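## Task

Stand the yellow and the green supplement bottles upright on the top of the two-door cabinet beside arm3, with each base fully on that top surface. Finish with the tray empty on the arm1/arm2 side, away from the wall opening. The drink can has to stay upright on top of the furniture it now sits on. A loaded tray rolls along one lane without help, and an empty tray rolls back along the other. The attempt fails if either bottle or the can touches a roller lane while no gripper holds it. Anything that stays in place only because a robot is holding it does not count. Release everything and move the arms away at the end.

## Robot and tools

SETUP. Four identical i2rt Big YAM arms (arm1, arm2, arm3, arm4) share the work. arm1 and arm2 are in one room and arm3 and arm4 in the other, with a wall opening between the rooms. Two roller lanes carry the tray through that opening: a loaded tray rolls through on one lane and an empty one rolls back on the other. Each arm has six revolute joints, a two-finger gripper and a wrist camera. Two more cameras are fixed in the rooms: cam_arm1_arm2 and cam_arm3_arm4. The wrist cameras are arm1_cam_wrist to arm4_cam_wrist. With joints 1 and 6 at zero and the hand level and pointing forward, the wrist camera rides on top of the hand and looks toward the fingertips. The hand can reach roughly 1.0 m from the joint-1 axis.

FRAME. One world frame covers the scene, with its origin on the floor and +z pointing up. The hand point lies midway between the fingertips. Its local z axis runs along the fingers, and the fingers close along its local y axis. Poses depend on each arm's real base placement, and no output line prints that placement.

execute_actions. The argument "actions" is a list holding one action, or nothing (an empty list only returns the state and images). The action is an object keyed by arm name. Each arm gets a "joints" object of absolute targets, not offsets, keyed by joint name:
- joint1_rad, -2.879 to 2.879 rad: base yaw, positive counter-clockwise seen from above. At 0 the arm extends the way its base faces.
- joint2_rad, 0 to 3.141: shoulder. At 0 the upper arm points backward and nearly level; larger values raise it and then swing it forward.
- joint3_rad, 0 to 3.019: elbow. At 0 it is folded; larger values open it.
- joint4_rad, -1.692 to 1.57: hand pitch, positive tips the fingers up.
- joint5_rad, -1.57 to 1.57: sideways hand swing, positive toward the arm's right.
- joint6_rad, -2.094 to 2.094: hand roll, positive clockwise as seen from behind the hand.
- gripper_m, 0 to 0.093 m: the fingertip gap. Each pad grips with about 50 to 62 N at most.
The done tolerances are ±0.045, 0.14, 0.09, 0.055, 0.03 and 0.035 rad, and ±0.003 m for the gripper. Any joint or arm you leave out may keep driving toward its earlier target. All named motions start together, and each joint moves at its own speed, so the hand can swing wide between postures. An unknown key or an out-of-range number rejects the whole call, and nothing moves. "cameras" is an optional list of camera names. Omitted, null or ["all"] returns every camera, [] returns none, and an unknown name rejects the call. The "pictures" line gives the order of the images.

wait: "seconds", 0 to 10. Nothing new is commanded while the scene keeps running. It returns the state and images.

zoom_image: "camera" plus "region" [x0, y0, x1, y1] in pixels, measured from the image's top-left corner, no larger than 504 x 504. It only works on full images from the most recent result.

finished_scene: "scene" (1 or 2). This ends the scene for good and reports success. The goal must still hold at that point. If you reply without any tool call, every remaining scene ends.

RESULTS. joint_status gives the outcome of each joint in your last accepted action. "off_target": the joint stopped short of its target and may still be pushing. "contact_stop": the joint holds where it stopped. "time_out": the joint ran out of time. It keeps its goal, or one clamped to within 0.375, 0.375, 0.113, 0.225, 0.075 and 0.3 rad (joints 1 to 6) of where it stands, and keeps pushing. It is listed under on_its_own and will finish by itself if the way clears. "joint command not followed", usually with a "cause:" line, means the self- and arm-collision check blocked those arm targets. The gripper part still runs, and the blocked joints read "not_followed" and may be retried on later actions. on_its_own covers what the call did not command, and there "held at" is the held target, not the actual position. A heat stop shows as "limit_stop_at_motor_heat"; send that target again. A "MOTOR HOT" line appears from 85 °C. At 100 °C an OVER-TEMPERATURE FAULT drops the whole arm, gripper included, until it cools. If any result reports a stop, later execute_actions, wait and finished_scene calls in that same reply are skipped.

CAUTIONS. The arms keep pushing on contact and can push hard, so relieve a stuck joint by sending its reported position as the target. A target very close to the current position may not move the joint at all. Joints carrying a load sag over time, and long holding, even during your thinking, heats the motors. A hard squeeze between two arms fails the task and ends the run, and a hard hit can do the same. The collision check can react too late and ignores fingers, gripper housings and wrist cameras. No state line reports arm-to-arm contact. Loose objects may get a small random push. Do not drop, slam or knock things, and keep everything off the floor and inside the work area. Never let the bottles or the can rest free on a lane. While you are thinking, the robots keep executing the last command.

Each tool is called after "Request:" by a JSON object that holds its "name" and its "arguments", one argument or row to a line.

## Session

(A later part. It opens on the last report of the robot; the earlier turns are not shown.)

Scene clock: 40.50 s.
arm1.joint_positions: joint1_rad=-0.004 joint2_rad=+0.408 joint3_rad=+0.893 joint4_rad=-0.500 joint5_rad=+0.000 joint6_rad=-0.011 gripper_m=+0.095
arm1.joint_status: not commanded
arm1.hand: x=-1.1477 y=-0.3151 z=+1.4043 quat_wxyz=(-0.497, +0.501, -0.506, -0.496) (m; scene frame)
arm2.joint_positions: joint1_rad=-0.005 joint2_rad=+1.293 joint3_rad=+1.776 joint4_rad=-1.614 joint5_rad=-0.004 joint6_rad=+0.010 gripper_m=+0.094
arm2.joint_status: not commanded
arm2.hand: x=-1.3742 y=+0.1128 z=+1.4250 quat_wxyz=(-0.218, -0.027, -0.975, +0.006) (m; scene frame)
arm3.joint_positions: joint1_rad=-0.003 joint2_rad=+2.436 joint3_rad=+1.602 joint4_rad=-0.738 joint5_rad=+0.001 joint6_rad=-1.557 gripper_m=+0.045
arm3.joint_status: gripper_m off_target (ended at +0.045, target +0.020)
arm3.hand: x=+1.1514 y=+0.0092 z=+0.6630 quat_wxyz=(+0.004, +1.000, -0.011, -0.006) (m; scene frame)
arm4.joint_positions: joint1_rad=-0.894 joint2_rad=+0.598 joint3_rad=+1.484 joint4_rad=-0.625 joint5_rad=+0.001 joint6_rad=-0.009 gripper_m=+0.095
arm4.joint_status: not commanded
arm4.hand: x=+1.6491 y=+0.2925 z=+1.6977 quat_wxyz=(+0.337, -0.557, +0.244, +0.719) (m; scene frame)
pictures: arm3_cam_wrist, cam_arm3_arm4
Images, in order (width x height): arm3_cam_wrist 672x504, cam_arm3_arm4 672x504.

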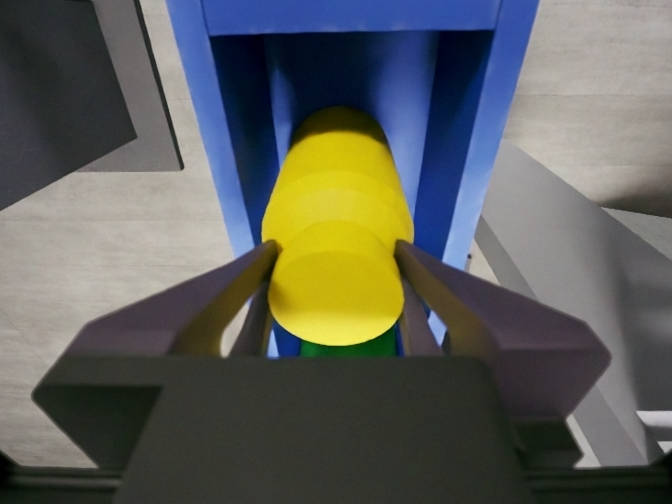

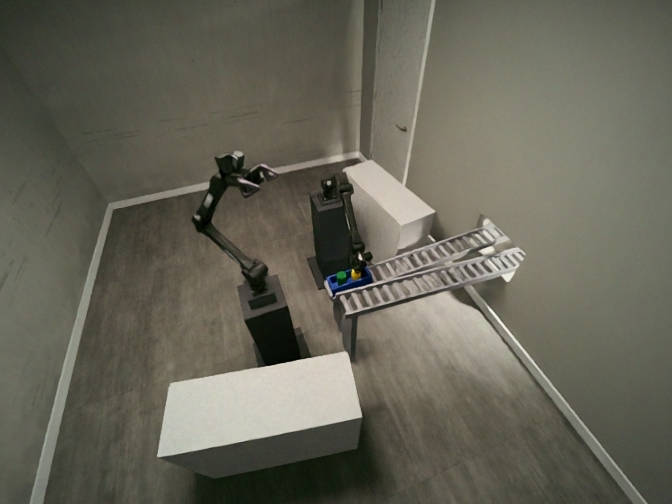

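Request:
{"name": "execute_actions", "arguments": {
  "actions": [
    {"arm3":{"joints":{"joint2_rad":2.19,"joint3_rad":1.58,"joint4_rad":-0.94}}}
  ],
  "cameras": []
}}

Request:
{"name": "execute_actions", "arguments": {
  "actions": [
    {"arm3":{"joints":{"joint2_rad":1.82,"joint3_rad":1.57,"joint4_rad":-1.30}}}
  ],
  "cameras": ["cam_arm3_arm4"]
}}

Request:
{"name": "execute_actions", "arguments": {
  "actions": [
    {"arm3":{"joints":{"joint1_rad":1.3,"joint6_rad":0}}}
  ],
  "cameras": ["arm3_cam_wrist","cam_arm3_arm4"]
}}

Scene clock: 42.80 s.
arm1.joint_positions: joint1_rad=-0.004 joint2_rad=+0.408 joint3_rad=+0.893 joint4_rad=-0.500 joint5_rad=+0.000 joint6_rad=-0.011 gripper_m=+0.095
arm1.joint_status: not commanded
arm1.hand: x=-1.1477 y=-0.3151 z=+1.4043 quat_wxyz=(-0.497, +0.501, -0.506, -0.496) (m; scene frame)
arm2.joint_positions: joint1_rad=-0.005 joint2_rad=+1.293 joint3_rad=+1.776 joint4_rad=-1.614 joint5_rad=-0.004 joint6_rad=+0.010 gripper_m=+0.094
arm2.joint_status: not commanded
arm2.hand: x=-1.3742 y=+0.1128 z=+1.4250 quat_wxyz=(-0.218, -0.027, -0.975, +0.006) (m; scene frame)
arm3.joint_positions: joint1_rad=-0.003 joint2_rad=+2.183 joint3_rad=+1.575 joint4_rad=-0.930 joint5_rad=+0.001 joint6_rad=-1.557 gripper_m=+0.045
arm3.joint_status: all done
arm3.hand: x=+1.1532 y=+0.0160 z=+0.8051 quat_wxyz=(-0.013, +1.000, -0.011, -0.006) (m; scene frame)
arm4.joint_positions: joint1_rad=-0.894 joint2_rad=+0.598 joint3_rad=+1.484 joint4_rad=-0.625 joint5_rad=+0.001 joint6_rad=-0.009 gripper_m=+0.095
arm4.joint_status: not commanded
arm4.hand: x=+1.6491 y=+0.2925 z=+1.6977 quat_wxyz=(+0.337, -0.557, +0.244, +0.719) (m; scene frame)
pictures: none
No camera images: the call's "cameras" was empty. Leave "cameras" out to get every camera's image.

Scene clock: 44.23 s.
arm1.joint_positions: joint1_rad=-0.004 joint2_rad=+0.408 joint3_rad=+0.893 joint4_rad=-0.500 joint5_rad=+0.000 joint6_rad=-0.011 gripper_m=+0.095
arm1.joint_status: not commanded
arm1.hand: x=-1.1477 y=-0.3151 z=+1.4043 quat_wxyz=(-0.497, +0.501, -0.506, -0.496) (m; scene frame)
arm2.joint_positions: joint1_rad=-0.005 joint2_rad=+1.293 joint3_rad=+1.776 joint4_rad=-1.614 joint5_rad=-0.004 joint6_rad=+0.010 gripper_m=+0.094
arm2.joint_status: not commanded
arm2.hand: x=-1.3742 y=+0.1128 z=+1.4250 quat_wxyz=(-0.218, -0.027, -0.975, +0.006) (m; scene frame)
arm3.joint_positions: joint1_rad=-0.003 joint2_rad=+1.821 joint3_rad=+1.548 joint4_rad=-1.291 joint5_rad=+0.001 joint6_rad=-1.557 gripper_m=+0.045
arm3.joint_status: all done
arm3.hand: x=+1.1550 y=-0.0484 z=+0.9997 quat_wxyz=(+0.000, +1.000, -0.011, -0.006) (m; scene frame)
arm4.joint_positions: joint1_rad=-0.894 joint2_rad=+0.598 joint3_rad=+1.484 joint4_rad=-0.625 joint5_rad=+0.001 joint6_rad=-0.009 gripper_m=+0.095
arm4.joint_status: not commanded
arm4.hand: x=+1.6491 y=+0.2925 z=+1.6977 quat_wxyz=(+0.337, -0.557, +0.244, +0.719) (m; scene frame)
pictures: cam_arm3_arm4
Images, in order (width x height): cam_arm3_arm4 672x504.

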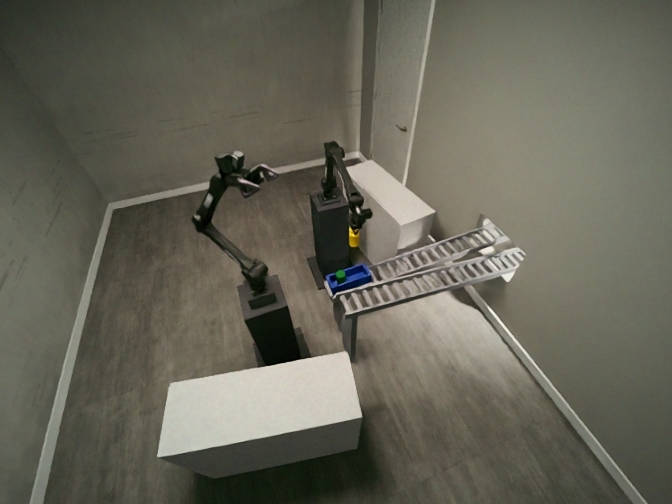

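Scene clock: 46.40 s.
arm1.joint_positions: joint1_rad=-0.004 joint2_rad=+0.408 joint3_rad=+0.893 joint4_rad=-0.500 joint5_rad=+0.000 joint6_rad=-0.011 gripper_m=+0.095
arm1.joint_status: not commanded
arm1.hand: x=-1.1477 y=-0.3151 z=+1.4043 quat_wxyz=(-0.497, +0.501, -0.506, -0.496) (m; scene frame)
arm2.joint_positions: joint1_rad=-0.005 joint2_rad=+1.293 joint3_rad=+1.776 joint4_rad=-1.614 joint5_rad=-0.004 joint6_rad=+0.010 gripper_m=+0.094
arm2.joint_status: not commanded
arm2.hand: x=-1.3742 y=+0.1128 z=+1.4250 quat_wxyz=(-0.218, -0.027, -0.975, +0.006) (m; scene frame)
arm3.joint_positions: joint1_rad=+1.306 joint2_rad=+1.821 joint3_rad=+1.548 joint4_rad=-1.291 joint5_rad=-0.003 joint6_rad=-0.015 gripper_m=+0.045
arm3.joint_status: all done
arm3.hand: x=+0.6193 y=-0.4522 z=+1.0089 quat_wxyz=(+0.005, +0.992, -0.127, -0.009) (m; scene frame)
arm4.joint_positions: joint1_rad=-0.894 joint2_rad=+0.598 joint3_rad=+1.484 joint4_rad=-0.625 joint5_rad=+0.001 joint6_rad=-0.009 gripper_m=+0.095
arm4.joint_status: not commanded
arm4.hand: x=+1.6491 y=+0.2925 z=+1.6977 quat_wxyz=(+0.337, -0.557, +0.244, +0.719) (m; scene frame)
pictures: arm3_cam_wrist, cam_arm3_arm4
Images, in order (width x height): arm3_cam_wrist 672x504, cam_arm3_arm4 672x504.

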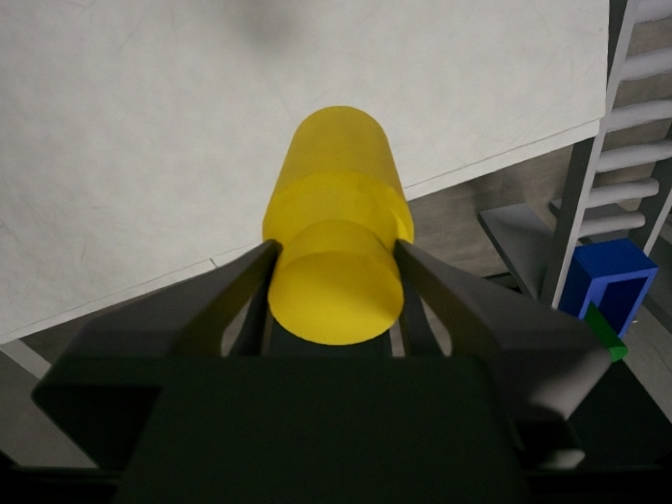

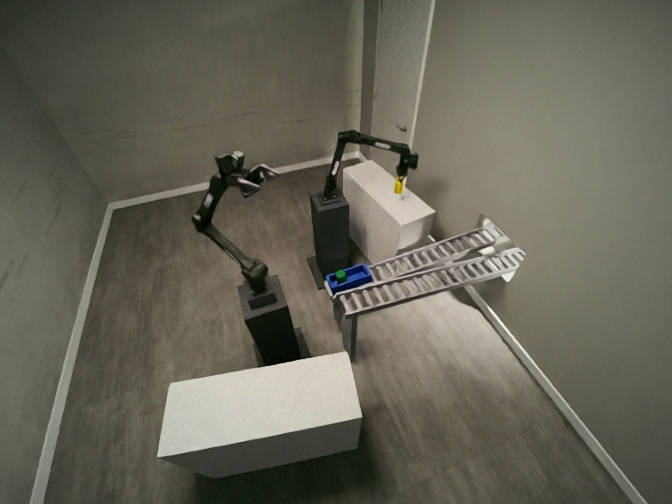

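Request:
{"name": "execute_actions", "arguments": {
  "actions": [
    {"arm3":{"joints":{"joint2_rad":1.94,"joint3_rad":1.535,"joint4_rad":-1.15}}}
  ],
  "cameras": ["arm3_cam_wrist","cam_arm3_arm4"]
}}

Request:
{"name": "zoom_image", "arguments": {
  "camera": "cam_arm3_arm4",
  "region": [300,110,480,270]
}}

Scene clock: 49.50 s.
arm1.joint_positions: joint1_rad=-0.004 joint2_rad=+0.408 joint3_rad=+0.893 joint4_rad=-0.500 joint5_rad=+0.000 joint6_rad=-0.011 gripper_m=+0.095
arm1.joint_status: not commanded
arm1.hand: x=-1.1477 y=-0.3151 z=+1.4043 quat_wxyz=(-0.497, +0.501, -0.506, -0.496) (m; scene frame)
arm2.joint_positions: joint1_rad=-0.005 joint2_rad=+1.293 joint3_rad=+1.776 joint4_rad=-1.614 joint5_rad=-0.004 joint6_rad=+0.010 gripper_m=+0.094
arm2.joint_status: not commanded
arm2.hand: x=-1.3742 y=+0.1128 z=+1.4250 quat_wxyz=(-0.218, -0.027, -0.975, +0.006) (m; scene frame)
arm3.joint_positions: joint1_rad=+1.306 joint2_rad=+1.961 joint3_rad=+1.519 joint4_rad=-1.158 joint5_rad=-0.003 joint6_rad=-0.014 gripper_m=+0.045
arm3.joint_status: all done
arm3.hand: x=+0.6027 y=-0.4485 z=+0.9233 quat_wxyz=(+0.008, +0.992, -0.127, +0.008) (m; scene frame)
arm4.joint_positions: joint1_rad=-0.894 joint2_rad=+0.598 joint3_rad=+1.484 joint4_rad=-0.625 joint5_rad=+0.001 joint6_rad=-0.009 gripper_m=+0.095
arm4.joint_status: not commanded
arm4.hand: x=+1.6491 y=+0.2925 z=+1.6977 quat_wxyz=(+0.337, -0.557, +0.244, +0.719) (m; scene frame)
pictures: arm3_cam_wrist, cam_arm3_arm4
Images, in order (width x height): arm3_cam_wrist 672x504, cam_arm3_arm4 672x504.

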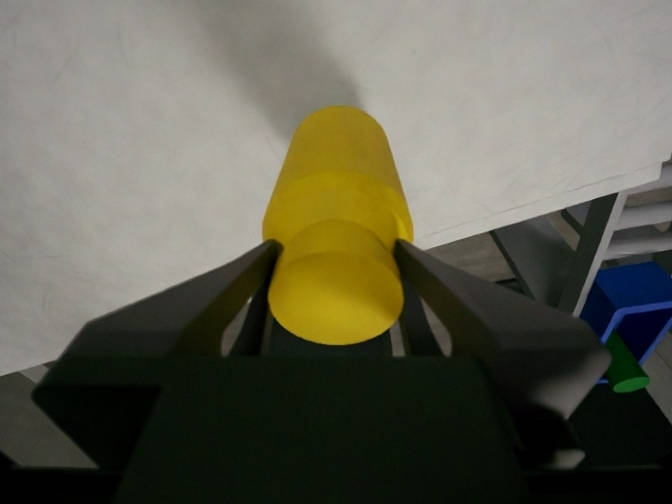

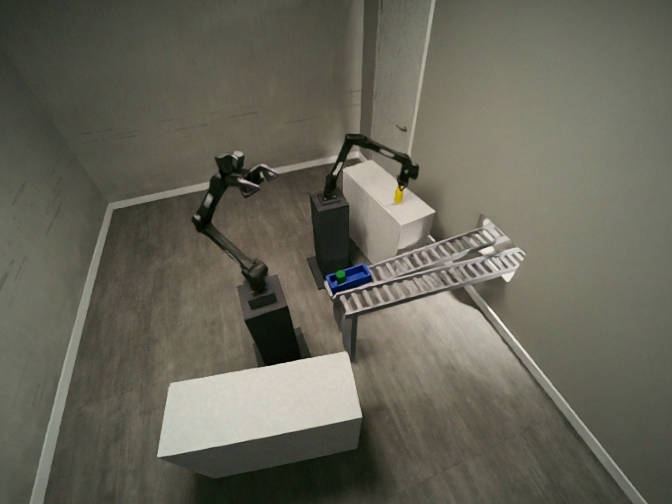

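Region (300, 110, 480, 270) of cam_arm3_arm4's 672x504 image, scaled by 2.800, with more detail than that image has.

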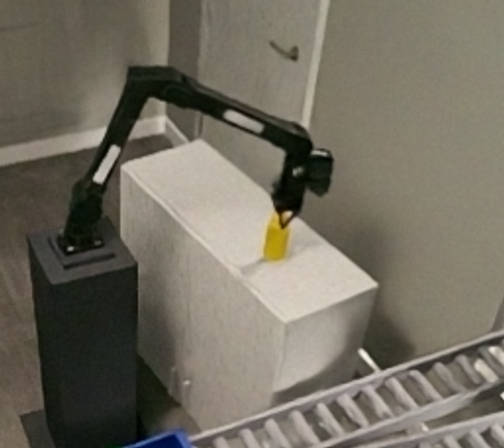

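Request:
{"name": "execute_actions", "arguments": {
  "actions": [
    {"arm3":{"joints":{"joint2_rad":2.0,"joint3_rad":1.535,"joint4_rad":-1.11}}}
  ],
  "cameras": ["arm3_cam_wrist","cam_arm3_arm4"]
}}

Request:
{"name": "zoom_image", "arguments": {
  "camera": "cam_arm3_arm4",
  "region": [350,140,450,240]
}}

Scene clock: 50.93 s.
arm1.joint_positions: joint1_rad=-0.004 joint2_rad=+0.408 joint3_rad=+0.893 joint4_rad=-0.500 joint5_rad=+0.000 joint6_rad=-0.011 gripper_m=+0.095
arm1.joint_status: not commanded
arm1.hand: x=-1.1477 y=-0.3151 z=+1.4043 quat_wxyz=(-0.497, +0.501, -0.506, -0.496) (m; scene frame)
arm2.joint_positions: joint1_rad=-0.005 joint2_rad=+1.293 joint3_rad=+1.776 joint4_rad=-1.614 joint5_rad=-0.004 joint6_rad=+0.010 gripper_m=+0.094
arm2.joint_status: not commanded
arm2.hand: x=-1.3742 y=+0.1128 z=+1.4250 quat_wxyz=(-0.218, -0.027, -0.975, +0.006) (m; scene frame)
arm3.joint_positions: joint1_rad=+1.306 joint2_rad=+1.997 joint3_rad=+1.519 joint4_rad=-1.120 joint5_rad=-0.003 joint6_rad=-0.014 gripper_m=+0.045
arm3.joint_status: all done
arm3.hand: x=+0.5967 y=-0.4471 z=+0.9033 quat_wxyz=(+0.007, +0.992, -0.127, +0.008) (m; scene frame)
arm4.joint_positions: joint1_rad=-0.894 joint2_rad=+0.598 joint3_rad=+1.484 joint4_rad=-0.625 joint5_rad=+0.001 joint6_rad=-0.009 gripper_m=+0.095
arm4.joint_status: not commanded
arm4.hand: x=+1.6491 y=+0.2925 z=+1.6977 quat_wxyz=(+0.337, -0.557, +0.244, +0.719) (m; scene frame)
pictures: arm3_cam_wrist, cam_arm3_arm4
Images, in order (width x height): arm3_cam_wrist 672x504, cam_arm3_arm4 672x504.

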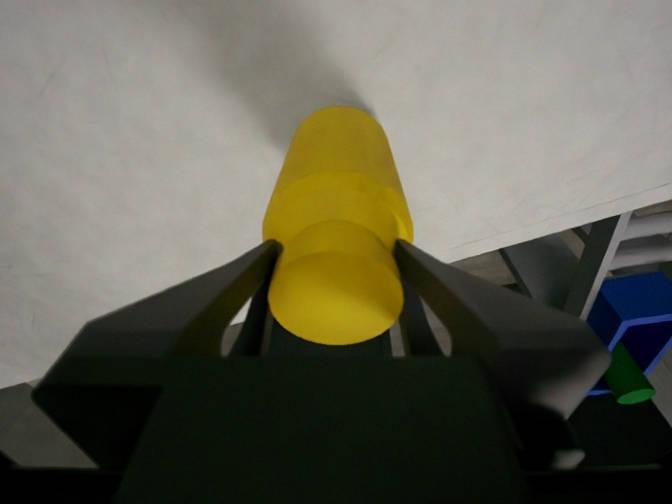

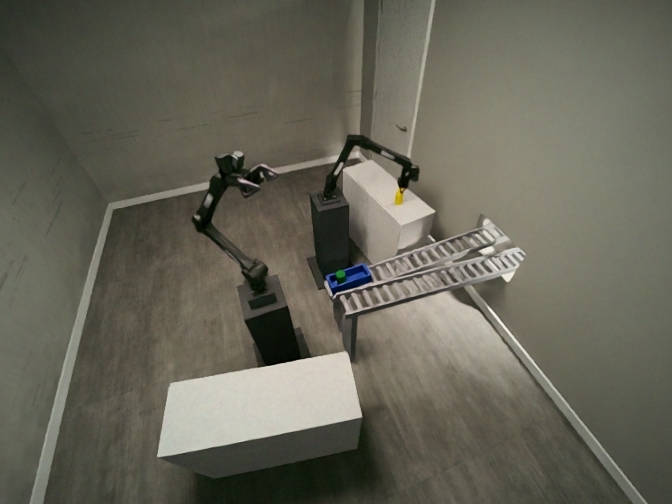

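Region (350, 140, 450, 240) of cam_arm3_arm4's 672x504 image, scaled by 5.040, with more detail than that image has.

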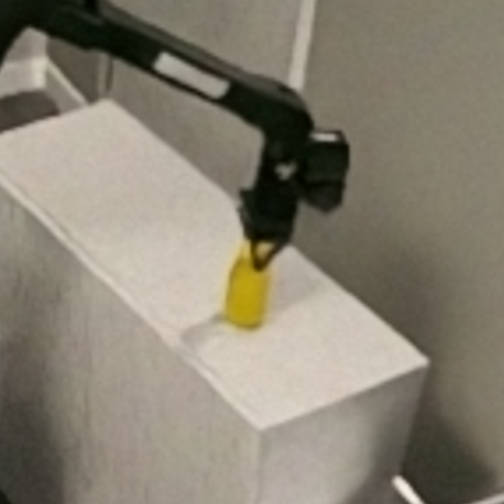

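Request:
{"name": "execute_actions", "arguments": {
  "actions": [
    {"arm3":{"joints":{"joint2_rad":2.03,"joint3_rad":1.55,"joint4_rad":-1.085}}}
  ],
  "cameras": ["arm3_cam_wrist","cam_arm3_arm4"]
}}

Request:
{"name": "zoom_image", "arguments": {
  "camera": "cam_arm3_arm4",
  "region": [350,140,450,240]
}}

Scene clock: 52.07 s.
arm1.joint_positions: joint1_rad=-0.004 joint2_rad=+0.408 joint3_rad=+0.893 joint4_rad=-0.500 joint5_rad=+0.000 joint6_rad=-0.011 gripper_m=+0.095
arm1.joint_status: not commanded
arm1.hand: x=-1.1477 y=-0.3151 z=+1.4043 quat_wxyz=(-0.497, +0.501, -0.506, -0.496) (m; scene frame)
arm2.joint_positions: joint1_rad=-0.005 joint2_rad=+1.293 joint3_rad=+1.776 joint4_rad=-1.614 joint5_rad=-0.004 joint6_rad=+0.010 gripper_m=+0.094
arm2.joint_status: not commanded
arm2.hand: x=-1.3742 y=+0.1128 z=+1.4250 quat_wxyz=(-0.218, -0.027, -0.975, +0.006) (m; scene frame)
arm3.joint_positions: joint1_rad=+1.306 joint2_rad=+2.019 joint3_rad=+1.519 joint4_rad=-1.094 joint5_rad=-0.003 joint6_rad=-0.014 gripper_m=+0.045
arm3.joint_status: all done
arm3.hand: x=+0.5927 y=-0.4461 z=+0.8907 quat_wxyz=(+0.007, +0.992, -0.127, +0.006) (m; scene frame)
arm4.joint_positions: joint1_rad=-0.894 joint2_rad=+0.598 joint3_rad=+1.484 joint4_rad=-0.625 joint5_rad=+0.001 joint6_rad=-0.009 gripper_m=+0.095
arm4.joint_status: not commanded
arm4.hand: x=+1.6491 y=+0.2925 z=+1.6977 quat_wxyz=(+0.337, -0.557, +0.244, +0.719) (m; scene frame)
pictures: arm3_cam_wrist, cam_arm3_arm4
Images, in order (width x height): arm3_cam_wrist 672x504, cam_arm3_arm4 672x504.

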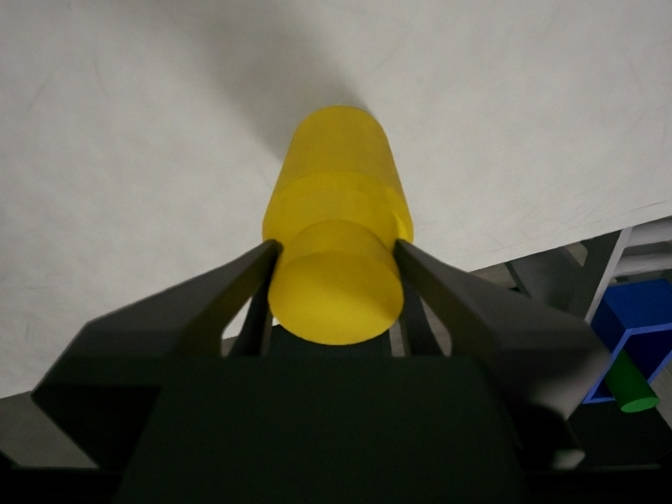

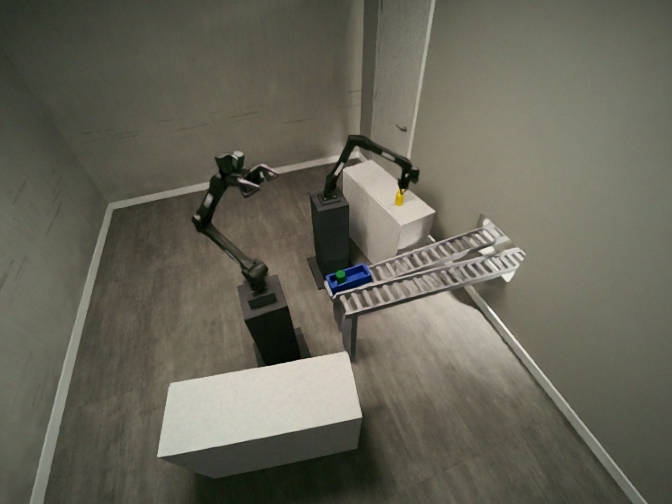

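Region (350, 140, 450, 240) of cam_arm3_arm4's 672x504 image, scaled by 5.040, with more detail than that image has.

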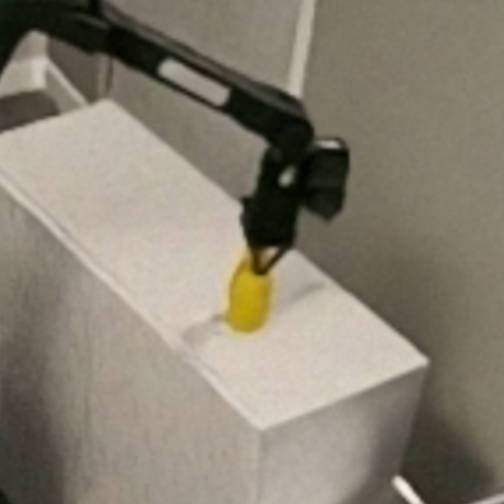

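Request:
{"name": "execute_actions", "arguments": {
  "actions": [
    {"arm3":{"joints":{"joint2_rad":2.065,"joint3_rad":1.55,"joint4_rad":-1.05}}}
  ],
  "cameras": ["cam_arm3_arm4"]
}}

Request:
{"name": "zoom_image", "arguments": {
  "camera": "cam_arm3_arm4",
  "region": [350,140,450,240]
}}

Scene clock: 53.00 s.
arm1.joint_positions: joint1_rad=-0.004 joint2_rad=+0.408 joint3_rad=+0.893 joint4_rad=-0.500 joint5_rad=+0.000 joint6_rad=-0.011 gripper_m=+0.095
arm1.joint_status: not commanded
arm1.hand: x=-1.1477 y=-0.3151 z=+1.4043 quat_wxyz=(-0.497, +0.501, -0.506, -0.496) (m; scene frame)
arm2.joint_positions: joint1_rad=-0.005 joint2_rad=+1.293 joint3_rad=+1.776 joint4_rad=-1.614 joint5_rad=-0.004 joint6_rad=+0.010 gripper_m=+0.094
arm2.joint_status: not commanded
arm2.hand: x=-1.3742 y=+0.1128 z=+1.4250 quat_wxyz=(-0.218, -0.027, -0.975, +0.006) (m; scene frame)
arm3.joint_positions: joint1_rad=+1.306 joint2_rad=+2.020 joint3_rad=+1.519 joint4_rad=-1.076 joint5_rad=-0.003 joint6_rad=-0.014 gripper_m=+0.045
arm3.joint_status: all done
arm3.hand: x=+0.5884 y=-0.4449 z=+0.8903 quat_wxyz=(+0.006, +0.992, -0.127, -0.003) (m; scene frame)
arm4.joint_positions: joint1_rad=-0.894 joint2_rad=+0.598 joint3_rad=+1.484 joint4_rad=-0.625 joint5_rad=+0.001 joint6_rad=-0.009 gripper_m=+0.095
arm4.joint_status: not commanded
arm4.hand: x=+1.6491 y=+0.2925 z=+1.6977 quat_wxyz=(+0.337, -0.557, +0.244, +0.719) (m; scene frame)
pictures: cam_arm3_arm4
Images, in order (width x height): cam_arm3_arm4 672x504.

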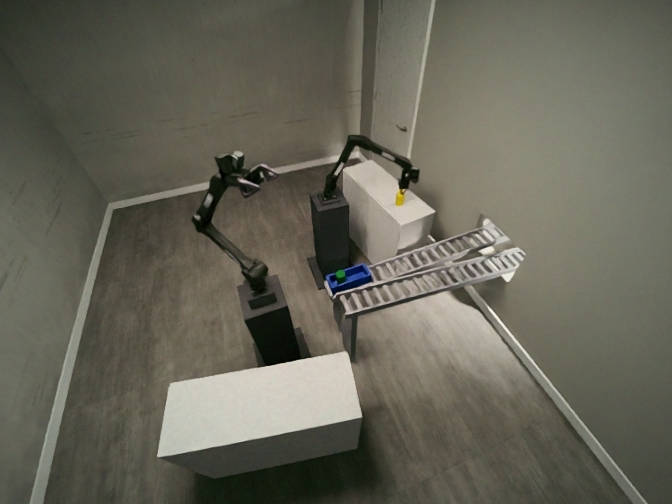

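Region (350, 140, 450, 240) of cam_arm3_arm4's 672x504 image, scaled by 5.040, with more detail than that image has.

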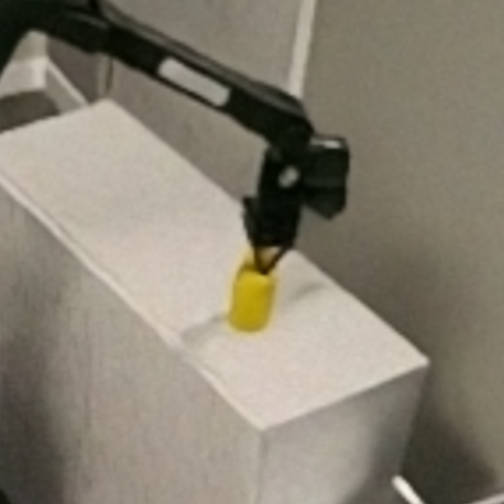

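Request:
{"name": "execute_actions", "arguments": {
  "actions": [
    {"arm3":{"joints":{"joint2_rad":2.02,"gripper_m":0.093}}}
  ],
  "cameras": []
}}

Request:
{"name": "execute_actions", "arguments": {
  "actions": [
    {"arm3":{"joints":{"joint2_rad":1.75,"joint3_rad":1.57,"joint4_rad":-1.35}}}
  ],
  "cameras": ["arm3_cam_wrist","cam_arm3_arm4"]
}}

Scene clock: 54.17 s.
arm1.joint_positions: joint1_rad=-0.004 joint2_rad=+0.408 joint3_rad=+0.893 joint4_rad=-0.500 joint5_rad=+0.000 joint6_rad=-0.011 gripper_m=+0.095
arm1.joint_status: not commanded
arm1.hand: x=-1.1477 y=-0.3151 z=+1.4043 quat_wxyz=(-0.497, +0.501, -0.506, -0.496) (m; scene frame)
arm2.joint_positions: joint1_rad=-0.005 joint2_rad=+1.293 joint3_rad=+1.776 joint4_rad=-1.614 joint5_rad=-0.004 joint6_rad=+0.010 gripper_m=+0.094
arm2.joint_status: not commanded
arm2.hand: x=-1.3742 y=+0.1128 z=+1.4250 quat_wxyz=(-0.218, -0.027, -0.975, +0.006) (m; scene frame)
arm3.joint_positions: joint1_rad=+1.306 joint2_rad=+2.020 joint3_rad=+1.519 joint4_rad=-1.062 joint5_rad=-0.002 joint6_rad=-0.014 gripper_m=+0.093
arm3.joint_status: all done
arm3.hand: x=+0.5852 y=-0.4440 z=+0.8903 quat_wxyz=(+0.005, +0.992, -0.128, -0.010) (m; scene frame)
arm4.joint_positions: joint1_rad=-0.894 joint2_rad=+0.598 joint3_rad=+1.484 joint4_rad=-0.625 joint5_rad=+0.001 joint6_rad=-0.009 gripper_m=+0.095
arm4.joint_status: not commanded
arm4.hand: x=+1.6491 y=+0.2925 z=+1.6977 quat_wxyz=(+0.337, -0.557, +0.244, +0.719) (m; scene frame)
pictures: none
No camera images: the call's "cameras" was empty. Leave "cameras" out to get every camera's image.

Scene clock: 55.47 s.
arm1.joint_positions: joint1_rad=-0.004 joint2_rad=+0.408 joint3_rad=+0.893 joint4_rad=-0.500 joint5_rad=+0.000 joint6_rad=-0.011 gripper_m=+0.095
arm1.joint_status: not commanded
arm1.hand: x=-1.1477 y=-0.3151 z=+1.4043 quat_wxyz=(-0.497, +0.501, -0.506, -0.496) (m; scene frame)
arm2.joint_positions: joint1_rad=-0.005 joint2_rad=+1.293 joint3_rad=+1.776 joint4_rad=-1.614 joint5_rad=-0.004 joint6_rad=+0.010 gripper_m=+0.094
arm2.joint_status: not commanded
arm2.hand: x=-1.3742 y=+0.1128 z=+1.4250 quat_wxyz=(-0.218, -0.027, -0.975, +0.006) (m; scene frame)
arm3.joint_positions: joint1_rad=+1.306 joint2_rad=+1.733 joint3_rad=+1.543 joint4_rad=-1.341 joint5_rad=-0.002 joint6_rad=-0.014 gripper_m=+0.093
arm3.joint_status: all done
arm3.hand: x=+0.6350 y=-0.4561 z=+1.0525 quat_wxyz=(+0.002, +0.991, -0.128, -0.026) (m; scene frame)
arm4.joint_positions: joint1_rad=-0.894 joint2_rad=+0.598 joint3_rad=+1.484 joint4_rad=-0.625 joint5_rad=+0.001 joint6_rad=-0.009 gripper_m=+0.095
arm4.joint_status: not commanded
arm4.hand: x=+1.6491 y=+0.2925 z=+1.6977 quat_wxyz=(+0.337, -0.557, +0.244, +0.719) (m; scene frame)
pictures: arm3_cam_wrist, cam_arm3_arm4
Images, in order (width x height): arm3_cam_wrist 672x504, cam_arm3_arm4 672x504.

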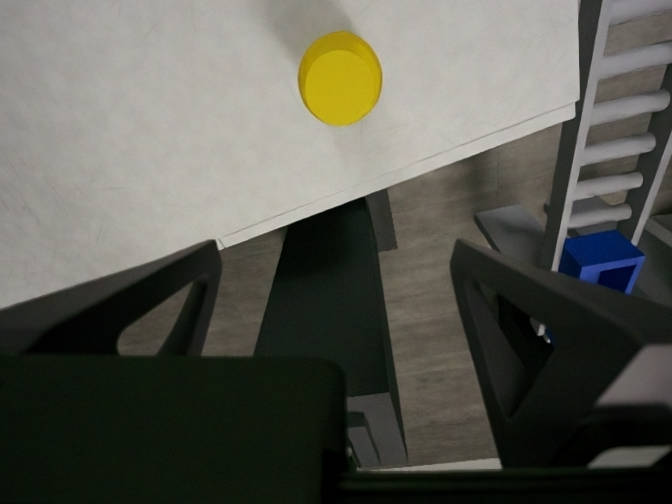

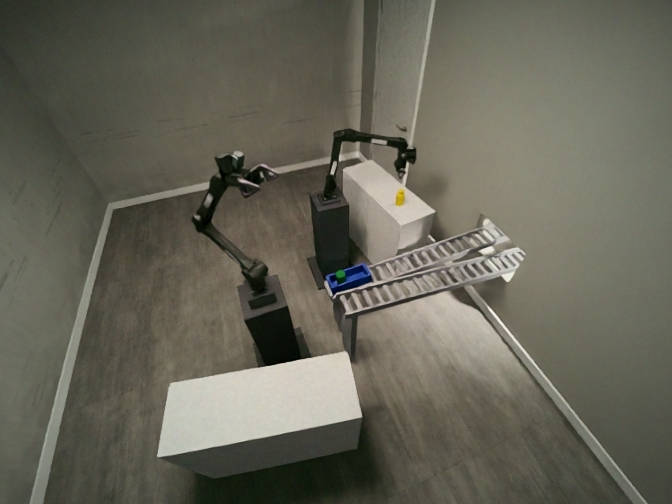

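Request:
{"name": "execute_actions", "arguments": {
  "actions": [
    {"arm3":{"joints":{"joint1_rad":-0.14,"joint6_rad":-1.70}}}
  ],
  "cameras": []
}}

Request:
{"name": "execute_actions", "arguments": {
  "actions": [
    {"arm3":{"joints":{"joint2_rad":2.19,"joint3_rad":1.58,"joint4_rad":-0.95}}}
  ],
  "cameras": ["arm3_cam_wrist"]
}}

Scene clock: 58.60 s.
arm1.joint_positions: joint1_rad=-0.004 joint2_rad=+0.408 joint3_rad=+0.893 joint4_rad=-0.500 joint5_rad=+0.000 joint6_rad=-0.011 gripper_m=+0.095
arm1.joint_status: not commanded
arm1.hand: x=-1.1477 y=-0.3151 z=+1.4043 quat_wxyz=(-0.497, +0.501, -0.506, -0.496) (m; scene frame)
arm2.joint_positions: joint1_rad=-0.005 joint2_rad=+1.293 joint3_rad=+1.776 joint4_rad=-1.614 joint5_rad=-0.004 joint6_rad=+0.010 gripper_m=+0.094
arm2.joint_status: not commanded
arm2.hand: x=-1.3742 y=+0.1128 z=+1.4250 quat_wxyz=(-0.218, -0.027, -0.975, +0.006) (m; scene frame)
arm3.joint_positions: joint1_rad=-0.147 joint2_rad=+1.743 joint3_rad=+1.543 joint4_rad=-1.341 joint5_rad=+0.001 joint6_rad=-1.685 gripper_m=+0.093
arm3.joint_status: all done
arm3.hand: x=+1.2320 y=-0.0697 z=+1.0374 quat_wxyz=(-0.011, +1.000, -0.019, -0.004) (m; scene frame)
arm4.joint_positions: joint1_rad=-0.894 joint2_rad=+0.598 joint3_rad=+1.484 joint4_rad=-0.625 joint5_rad=+0.001 joint6_rad=-0.009 gripper_m=+0.095
arm4.joint_status: not commanded
arm4.hand: x=+1.6491 y=+0.2925 z=+1.6977 quat_wxyz=(+0.337, -0.557, +0.244, +0.719) (m; scene frame)
pictures: none
No camera images: the call's "cameras" was empty. Leave "cameras" out to get every camera's image.

Scene clock: 59.93 s.
arm1.joint_positions: joint1_rad=-0.004 joint2_rad=+0.408 joint3_rad=+0.893 joint4_rad=-0.500 joint5_rad=+0.000 joint6_rad=-0.011 gripper_m=+0.095
arm1.joint_status: not commanded
arm1.hand: x=-1.1477 y=-0.3151 z=+1.4043 quat_wxyz=(-0.497, +0.501, -0.506, -0.496) (m; scene frame)
arm2.joint_positions: joint1_rad=-0.005 joint2_rad=+1.293 joint3_rad=+1.776 joint4_rad=-1.614 joint5_rad=-0.004 joint6_rad=+0.010 gripper_m=+0.094
arm2.joint_status: not commanded
arm2.hand: x=-1.3742 y=+0.1128 z=+1.4250 quat_wxyz=(-0.218, -0.027, -0.975, +0.006) (m; scene frame)
arm3.joint_positions: joint1_rad=-0.147 joint2_rad=+2.214 joint3_rad=+1.555 joint4_rad=-0.960 joint5_rad=+0.001 joint6_rad=-1.686 gripper_m=+0.093
arm3.joint_status: all done
arm3.hand: x=+1.2377 y=-0.0141 z=+0.7802 quat_wxyz=(+0.027, +0.999, -0.018, -0.009) (m; scene frame)
arm4.joint_positions: joint1_rad=-0.894 joint2_rad=+0.598 joint3_rad=+1.484 joint4_rad=-0.625 joint5_rad=+0.001 joint6_rad=-0.009 gripper_m=+0.095
arm4.joint_status: not commanded
arm4.hand: x=+1.6491 y=+0.2925 z=+1.6977 quat_wxyz=(+0.337, -0.557, +0.244, +0.719) (m; scene frame)
pictures: arm3_cam_wrist
Images, in order (width x height): arm3_cam_wrist 672x504.

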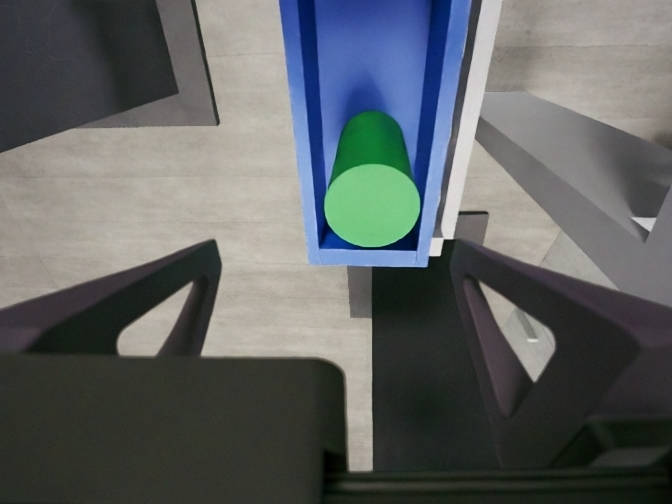

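Request:
{"name": "execute_actions", "arguments": {
  "actions": [
    {"arm3":{"joints":{"joint2_rad":2.335,"joint3_rad":1.632,"joint4_rad":-0.825}}}
  ],
  "cameras": ["arm3_cam_wrist"]
}}

Scene clock: 62.10 s.
arm1.joint_positions: joint1_rad=-0.004 joint2_rad=+0.408 joint3_rad=+0.893 joint4_rad=-0.500 joint5_rad=+0.000 joint6_rad=-0.011 gripper_m=+0.095
arm1.joint_status: not commanded
arm1.hand: x=-1.1477 y=-0.3151 z=+1.4043 quat_wxyz=(-0.497, +0.501, -0.506, -0.496) (m; scene frame)
arm2.joint_positions: joint1_rad=-0.005 joint2_rad=+1.293 joint3_rad=+1.776 joint4_rad=-1.614 joint5_rad=-0.004 joint6_rad=+0.010 gripper_m=+0.094
arm2.joint_status: not commanded
arm2.hand: x=-1.3742 y=+0.1128 z=+1.4250 quat_wxyz=(-0.218, -0.027, -0.975, +0.006) (m; scene frame)
arm3.joint_positions: joint1_rad=-0.147 joint2_rad=+2.332 joint3_rad=+1.606 joint4_rad=-0.834 joint5_rad=+0.001 joint6_rad=-1.686 gripper_m=+0.093
arm3.joint_status: all done
arm3.hand: x=+1.2411 y=+0.0124 z=+0.7248 quat_wxyz=(-0.002, +1.000, -0.018, -0.005) (m; scene frame)
arm4.joint_positions: joint1_rad=-0.894 joint2_rad=+0.598 joint3_rad=+1.484 joint4_rad=-0.625 joint5_rad=+0.001 joint6_rad=-0.009 gripper_m=+0.095
arm4.joint_status: not commanded
arm4.hand: x=+1.6491 y=+0.2925 z=+1.6977 quat_wxyz=(+0.337, -0.557, +0.244, +0.719) (m; scene frame)
pictures: arm3_cam_wrist
Images, in order (width x height): arm3_cam_wrist 672x504.

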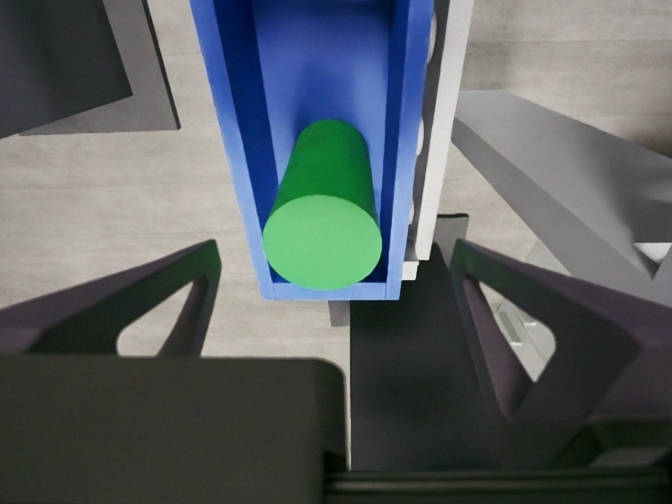

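Request:
{"name": "execute_actions", "arguments": {
  "actions": [
    {"arm3":{"joints":{"joint2_rad":2.405,"joint4_rad":-0.775}}}
  ],
  "cameras": ["arm3_cam_wrist"]
}}

Scene clock: 63.50 s.
arm1.joint_positions: joint1_rad=-0.004 joint2_rad=+0.408 joint3_rad=+0.893 joint4_rad=-0.500 joint5_rad=+0.000 joint6_rad=-0.011 gripper_m=+0.095
arm1.joint_status: not commanded
arm1.hand: x=-1.1477 y=-0.3151 z=+1.4043 quat_wxyz=(-0.497, +0.501, -0.506, -0.496) (m; scene frame)
arm2.joint_positions: joint1_rad=-0.005 joint2_rad=+1.293 joint3_rad=+1.776 joint4_rad=-1.614 joint5_rad=-0.004 joint6_rad=+0.010 gripper_m=+0.094
arm2.joint_status: not commanded
arm2.hand: x=-1.3742 y=+0.1128 z=+1.4250 quat_wxyz=(-0.218, -0.027, -0.975, +0.006) (m; scene frame)
arm3.joint_positions: joint1_rad=-0.147 joint2_rad=+2.394 joint3_rad=+1.606 joint4_rad=-0.785 joint5_rad=+0.001 joint6_rad=-1.686 gripper_m=+0.093
arm3.joint_status: all done
arm3.hand: x=+1.2398 y=+0.0062 z=+0.6879 quat_wxyz=(+0.005, +1.000, -0.018, -0.006) (m; scene frame)
arm4.joint_positions: joint1_rad=-0.894 joint2_rad=+0.598 joint3_rad=+1.484 joint4_rad=-0.625 joint5_rad=+0.001 joint6_rad=-0.009 gripper_m=+0.095
arm4.joint_status: not commanded
arm4.hand: x=+1.6491 y=+0.2925 z=+1.6977 quat_wxyz=(+0.337, -0.557, +0.244, +0.719) (m; scene frame)
pictures: arm3_cam_wrist
Images, in order (width x height): arm3_cam_wrist 672x504.

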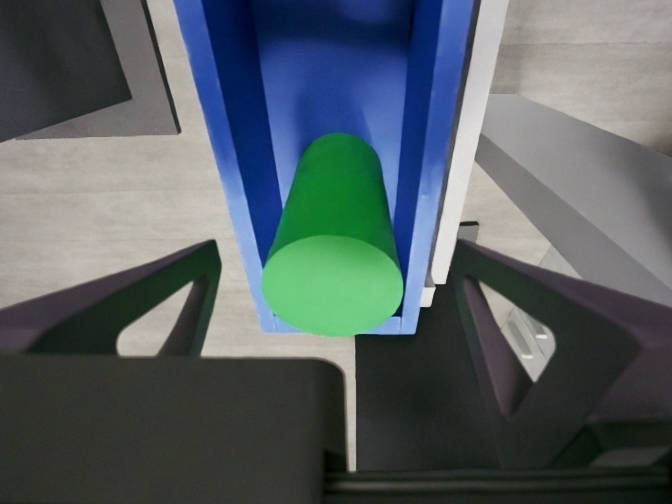

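Request:
{"name": "execute_actions", "arguments": {
  "actions": [
    {"arm3":{"joints":{"joint1_rad":-0.175,"joint2_rad":2.445,"joint3_rad":1.64,"joint4_rad":-0.745}}}
  ],
  "cameras": ["arm3_cam_wrist"]
}}

Scene clock: 64.93 s.
arm1.joint_positions: joint1_rad=-0.004 joint2_rad=+0.408 joint3_rad=+0.893 joint4_rad=-0.500 joint5_rad=+0.000 joint6_rad=-0.011 gripper_m=+0.095
arm1.joint_status: not commanded
arm1.hand: x=-1.1477 y=-0.3151 z=+1.4043 quat_wxyz=(-0.497, +0.501, -0.506, -0.496) (m; scene frame)
arm2.joint_positions: joint1_rad=-0.005 joint2_rad=+1.293 joint3_rad=+1.776 joint4_rad=-1.614 joint5_rad=-0.004 joint6_rad=+0.010 gripper_m=+0.094
arm2.joint_status: not commanded
arm2.hand: x=-1.3742 y=+0.1128 z=+1.4250 quat_wxyz=(-0.218, -0.027, -0.975, +0.006) (m; scene frame)
arm3.joint_positions: joint1_rad=-0.174 joint2_rad=+2.426 joint3_rad=+1.606 joint4_rad=-0.756 joint5_rad=+0.001 joint6_rad=-1.686 gripper_m=+0.093
arm3.joint_status: all done
arm3.hand: x=+1.2557 y=+0.0004 z=+0.6690 quat_wxyz=(+0.006, +0.999, -0.032, -0.006) (m; scene frame)
arm4.joint_positions: joint1_rad=-0.894 joint2_rad=+0.598 joint3_rad=+1.484 joint4_rad=-0.625 joint5_rad=+0.001 joint6_rad=-0.009 gripper_m=+0.095
arm4.joint_status: not commanded
arm4.hand: x=+1.6491 y=+0.2925 z=+1.6977 quat_wxyz=(+0.337, -0.557, +0.244, +0.719) (m; scene frame)
pictures: arm3_cam_wrist
Images, in order (width x height): arm3_cam_wrist 672x504.

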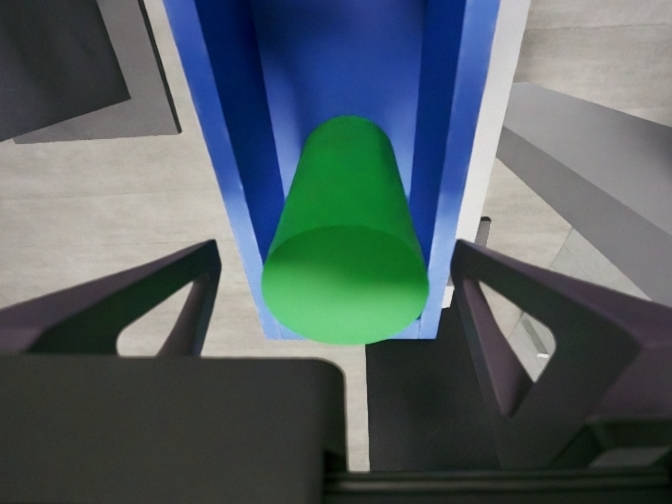

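Request:
{"name": "execute_actions", "arguments": {
  "actions": [
    {"arm3":{"joints":{"gripper_m":0.02}}}
  ],
  "cameras": ["arm3_cam_wrist"]
}}

Request:
{"name": "execute_actions", "arguments": {
  "actions": [
    {"arm3":{"joints":{"joint2_rad":2.19,"joint3_rad":1.60,"joint4_rad":-0.96}}}
  ],
  "cameras": ["arm3_cam_wrist"]
}}

Scene clock: 66.07 s.
arm1.joint_positions: joint1_rad=-0.004 joint2_rad=+0.408 joint3_rad=+0.893 joint4_rad=-0.500 joint5_rad=+0.000 joint6_rad=-0.011 gripper_m=+0.095
arm1.joint_status: not commanded
arm1.hand: x=-1.1477 y=-0.3151 z=+1.4043 quat_wxyz=(-0.497, +0.501, -0.506, -0.496) (m; scene frame)
arm2.joint_positions: joint1_rad=-0.005 joint2_rad=+1.293 joint3_rad=+1.776 joint4_rad=-1.614 joint5_rad=-0.004 joint6_rad=+0.010 gripper_m=+0.094
arm2.joint_status: not commanded
arm2.hand: x=-1.3742 y=+0.1128 z=+1.4250 quat_wxyz=(-0.218, -0.027, -0.975, +0.006) (m; scene frame)
arm3.joint_positions: joint1_rad=-0.174 joint2_rad=+2.426 joint3_rad=+1.606 joint4_rad=-0.754 joint5_rad=+0.001 joint6_rad=-1.687 gripper_m=+0.064
arm3.joint_status: gripper_m off_target (ended at +0.064, target +0.020)
arm3.hand: x=+1.2558 y=+0.0010 z=+0.6690 quat_wxyz=(+0.005, +0.999, -0.032, -0.006) (m; scene frame)
arm4.joint_positions: joint1_rad=-0.894 joint2_rad=+0.598 joint3_rad=+1.484 joint4_rad=-0.625 joint5_rad=+0.001 joint6_rad=-0.009 gripper_m=+0.095
arm4.joint_status: not commanded
arm4.hand: x=+1.6491 y=+0.2925 z=+1.6977 quat_wxyz=(+0.337, -0.557, +0.244, +0.719) (m; scene frame)
pictures: arm3_cam_wrist
Images, in order (width x height): arm3_cam_wrist 672x504.

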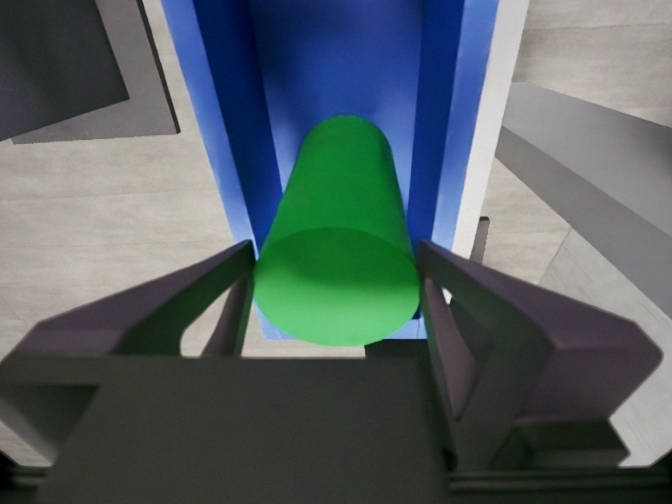

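Scene clock: 67.33 s.
arm1.joint_positions: joint1_rad=-0.004 joint2_rad=+0.408 joint3_rad=+0.893 joint4_rad=-0.500 joint5_rad=+0.000 joint6_rad=-0.011 gripper_m=+0.095
arm1.joint_status: not commanded
arm1.hand: x=-1.1477 y=-0.3151 z=+1.4043 quat_wxyz=(-0.497, +0.501, -0.506, -0.496) (m; scene frame)
arm2.joint_positions: joint1_rad=-0.005 joint2_rad=+1.293 joint3_rad=+1.776 joint4_rad=-1.614 joint5_rad=-0.004 joint6_rad=+0.010 gripper_m=+0.094
arm2.joint_status: not commanded
arm2.hand: x=-1.3742 y=+0.1128 z=+1.4250 quat_wxyz=(-0.218, -0.027, -0.975, +0.006) (m; scene frame)
arm3.joint_positions: joint1_rad=-0.173 joint2_rad=+2.169 joint3_rad=+1.589 joint4_rad=-0.950 joint5_rad=-0.003 joint6_rad=-1.688 gripper_m=+0.020
arm3.joint_status: all done
arm3.on_its_own: gripper_m moved -0.043 to your old target +0.020
arm3.hand: x=+1.2578 y=+0.0108 z=+0.8168 quat_wxyz=(-0.017, +0.999, -0.031, -0.004) (m; scene frame)
arm4.joint_positions: joint1_rad=-0.894 joint2_rad=+0.598 joint3_rad=+1.484 joint4_rad=-0.625 joint5_rad=+0.001 joint6_rad=-0.009 gripper_m=+0.095
arm4.joint_status: not commanded
arm4.hand: x=+1.6491 y=+0.2925 z=+1.6977 quat_wxyz=(+0.337, -0.557, +0.244, +0.719) (m; scene frame)
pictures: arm3_cam_wrist
Images, in order (width x height): arm3_cam_wrist 672x504.

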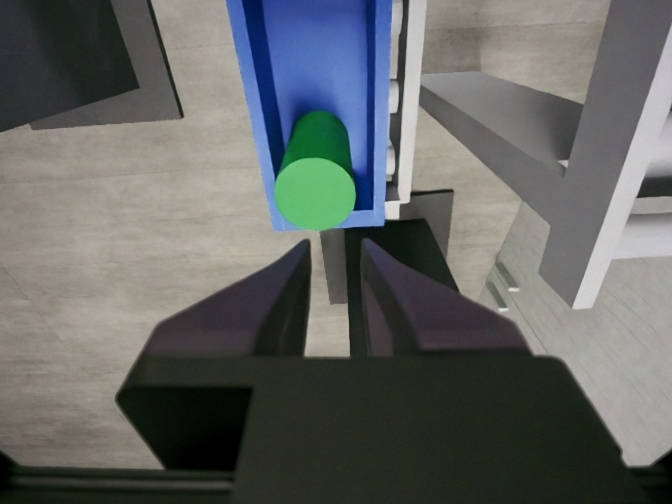

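Request:
{"name": "execute_actions", "arguments": {
  "actions": [
    {"arm3":{"joints":{"joint1_rad":-0.19,"joint2_rad":2.34,"joint3_rad":1.60,"joint4_rad":-0.83,"joint6_rad":-1.74,"gripper_m":0.088}}}
  ],
  "cameras": ["arm3_cam_wrist","cam_arm3_arm4"]
}}

Request:
{"name": "zoom_image", "arguments": {
  "camera": "cam_arm3_arm4",
  "region": [310,220,400,310]
}}

Scene clock: 70.73 s.
arm1.joint_positions: joint1_rad=-0.004 joint2_rad=+0.408 joint3_rad=+0.893 joint4_rad=-0.500 joint5_rad=+0.000 joint6_rad=-0.011 gripper_m=+0.095
arm1.joint_status: not commanded
arm1.hand: x=-1.1477 y=-0.3151 z=+1.4043 quat_wxyz=(-0.497, +0.501, -0.506, -0.496) (m; scene frame)
arm2.joint_positions: joint1_rad=-0.005 joint2_rad=+1.293 joint3_rad=+1.776 joint4_rad=-1.614 joint5_rad=-0.004 joint6_rad=+0.010 gripper_m=+0.094
arm2.joint_status: not commanded
arm2.hand: x=-1.3742 y=+0.1128 z=+1.4250 quat_wxyz=(-0.218, -0.027, -0.975, +0.006) (m; scene frame)
arm3.joint_positions: joint1_rad=-0.185 joint2_rad=+2.355 joint3_rad=+1.589 joint4_rad=-0.840 joint5_rad=-0.003 joint6_rad=-1.725 gripper_m=+0.088
arm3.joint_status: all done
arm3.hand: x=+1.2603 y=-0.0079 z=+0.7065 quat_wxyz=(+0.021, +1.000, -0.017, -0.010) (m; scene frame)
arm4.joint_positions: joint1_rad=-0.894 joint2_rad=+0.598 joint3_rad=+1.484 joint4_rad=-0.625 joint5_rad=+0.001 joint6_rad=-0.009 gripper_m=+0.095
arm4.joint_status: not commanded
arm4.hand: x=+1.6491 y=+0.2925 z=+1.6977 quat_wxyz=(+0.337, -0.557, +0.244, +0.719) (m; scene frame)
pictures: arm3_cam_wrist, cam_arm3_arm4
Images, in order (width x height): arm3_cam_wrist 672x504, cam_arm3_arm4 672x504.

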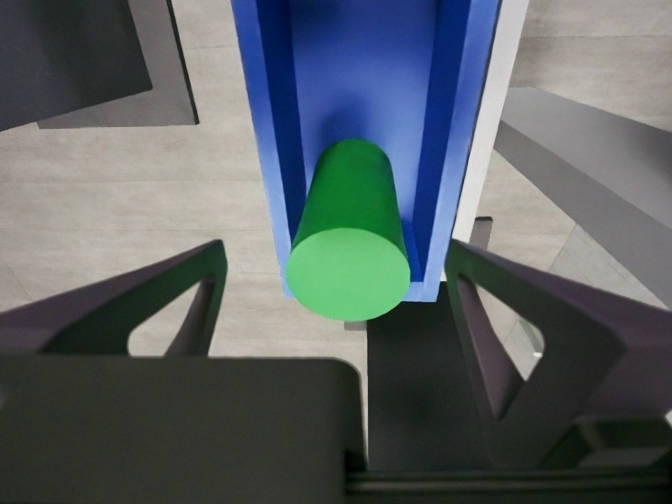

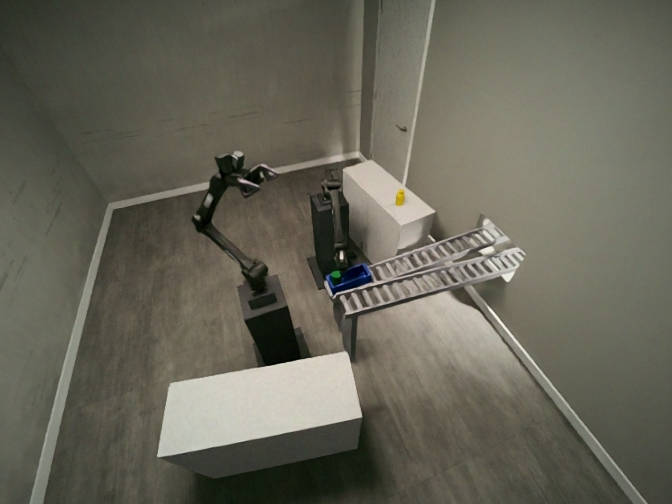

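Region (310, 220, 400, 310) of cam_arm3_arm4's 672x504 image, scaled by 5.600, with more detail than that image has.

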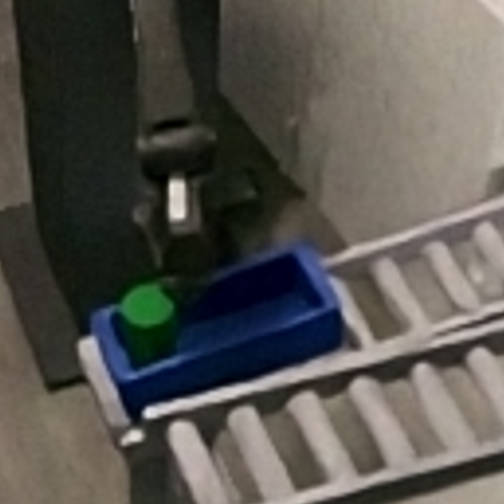

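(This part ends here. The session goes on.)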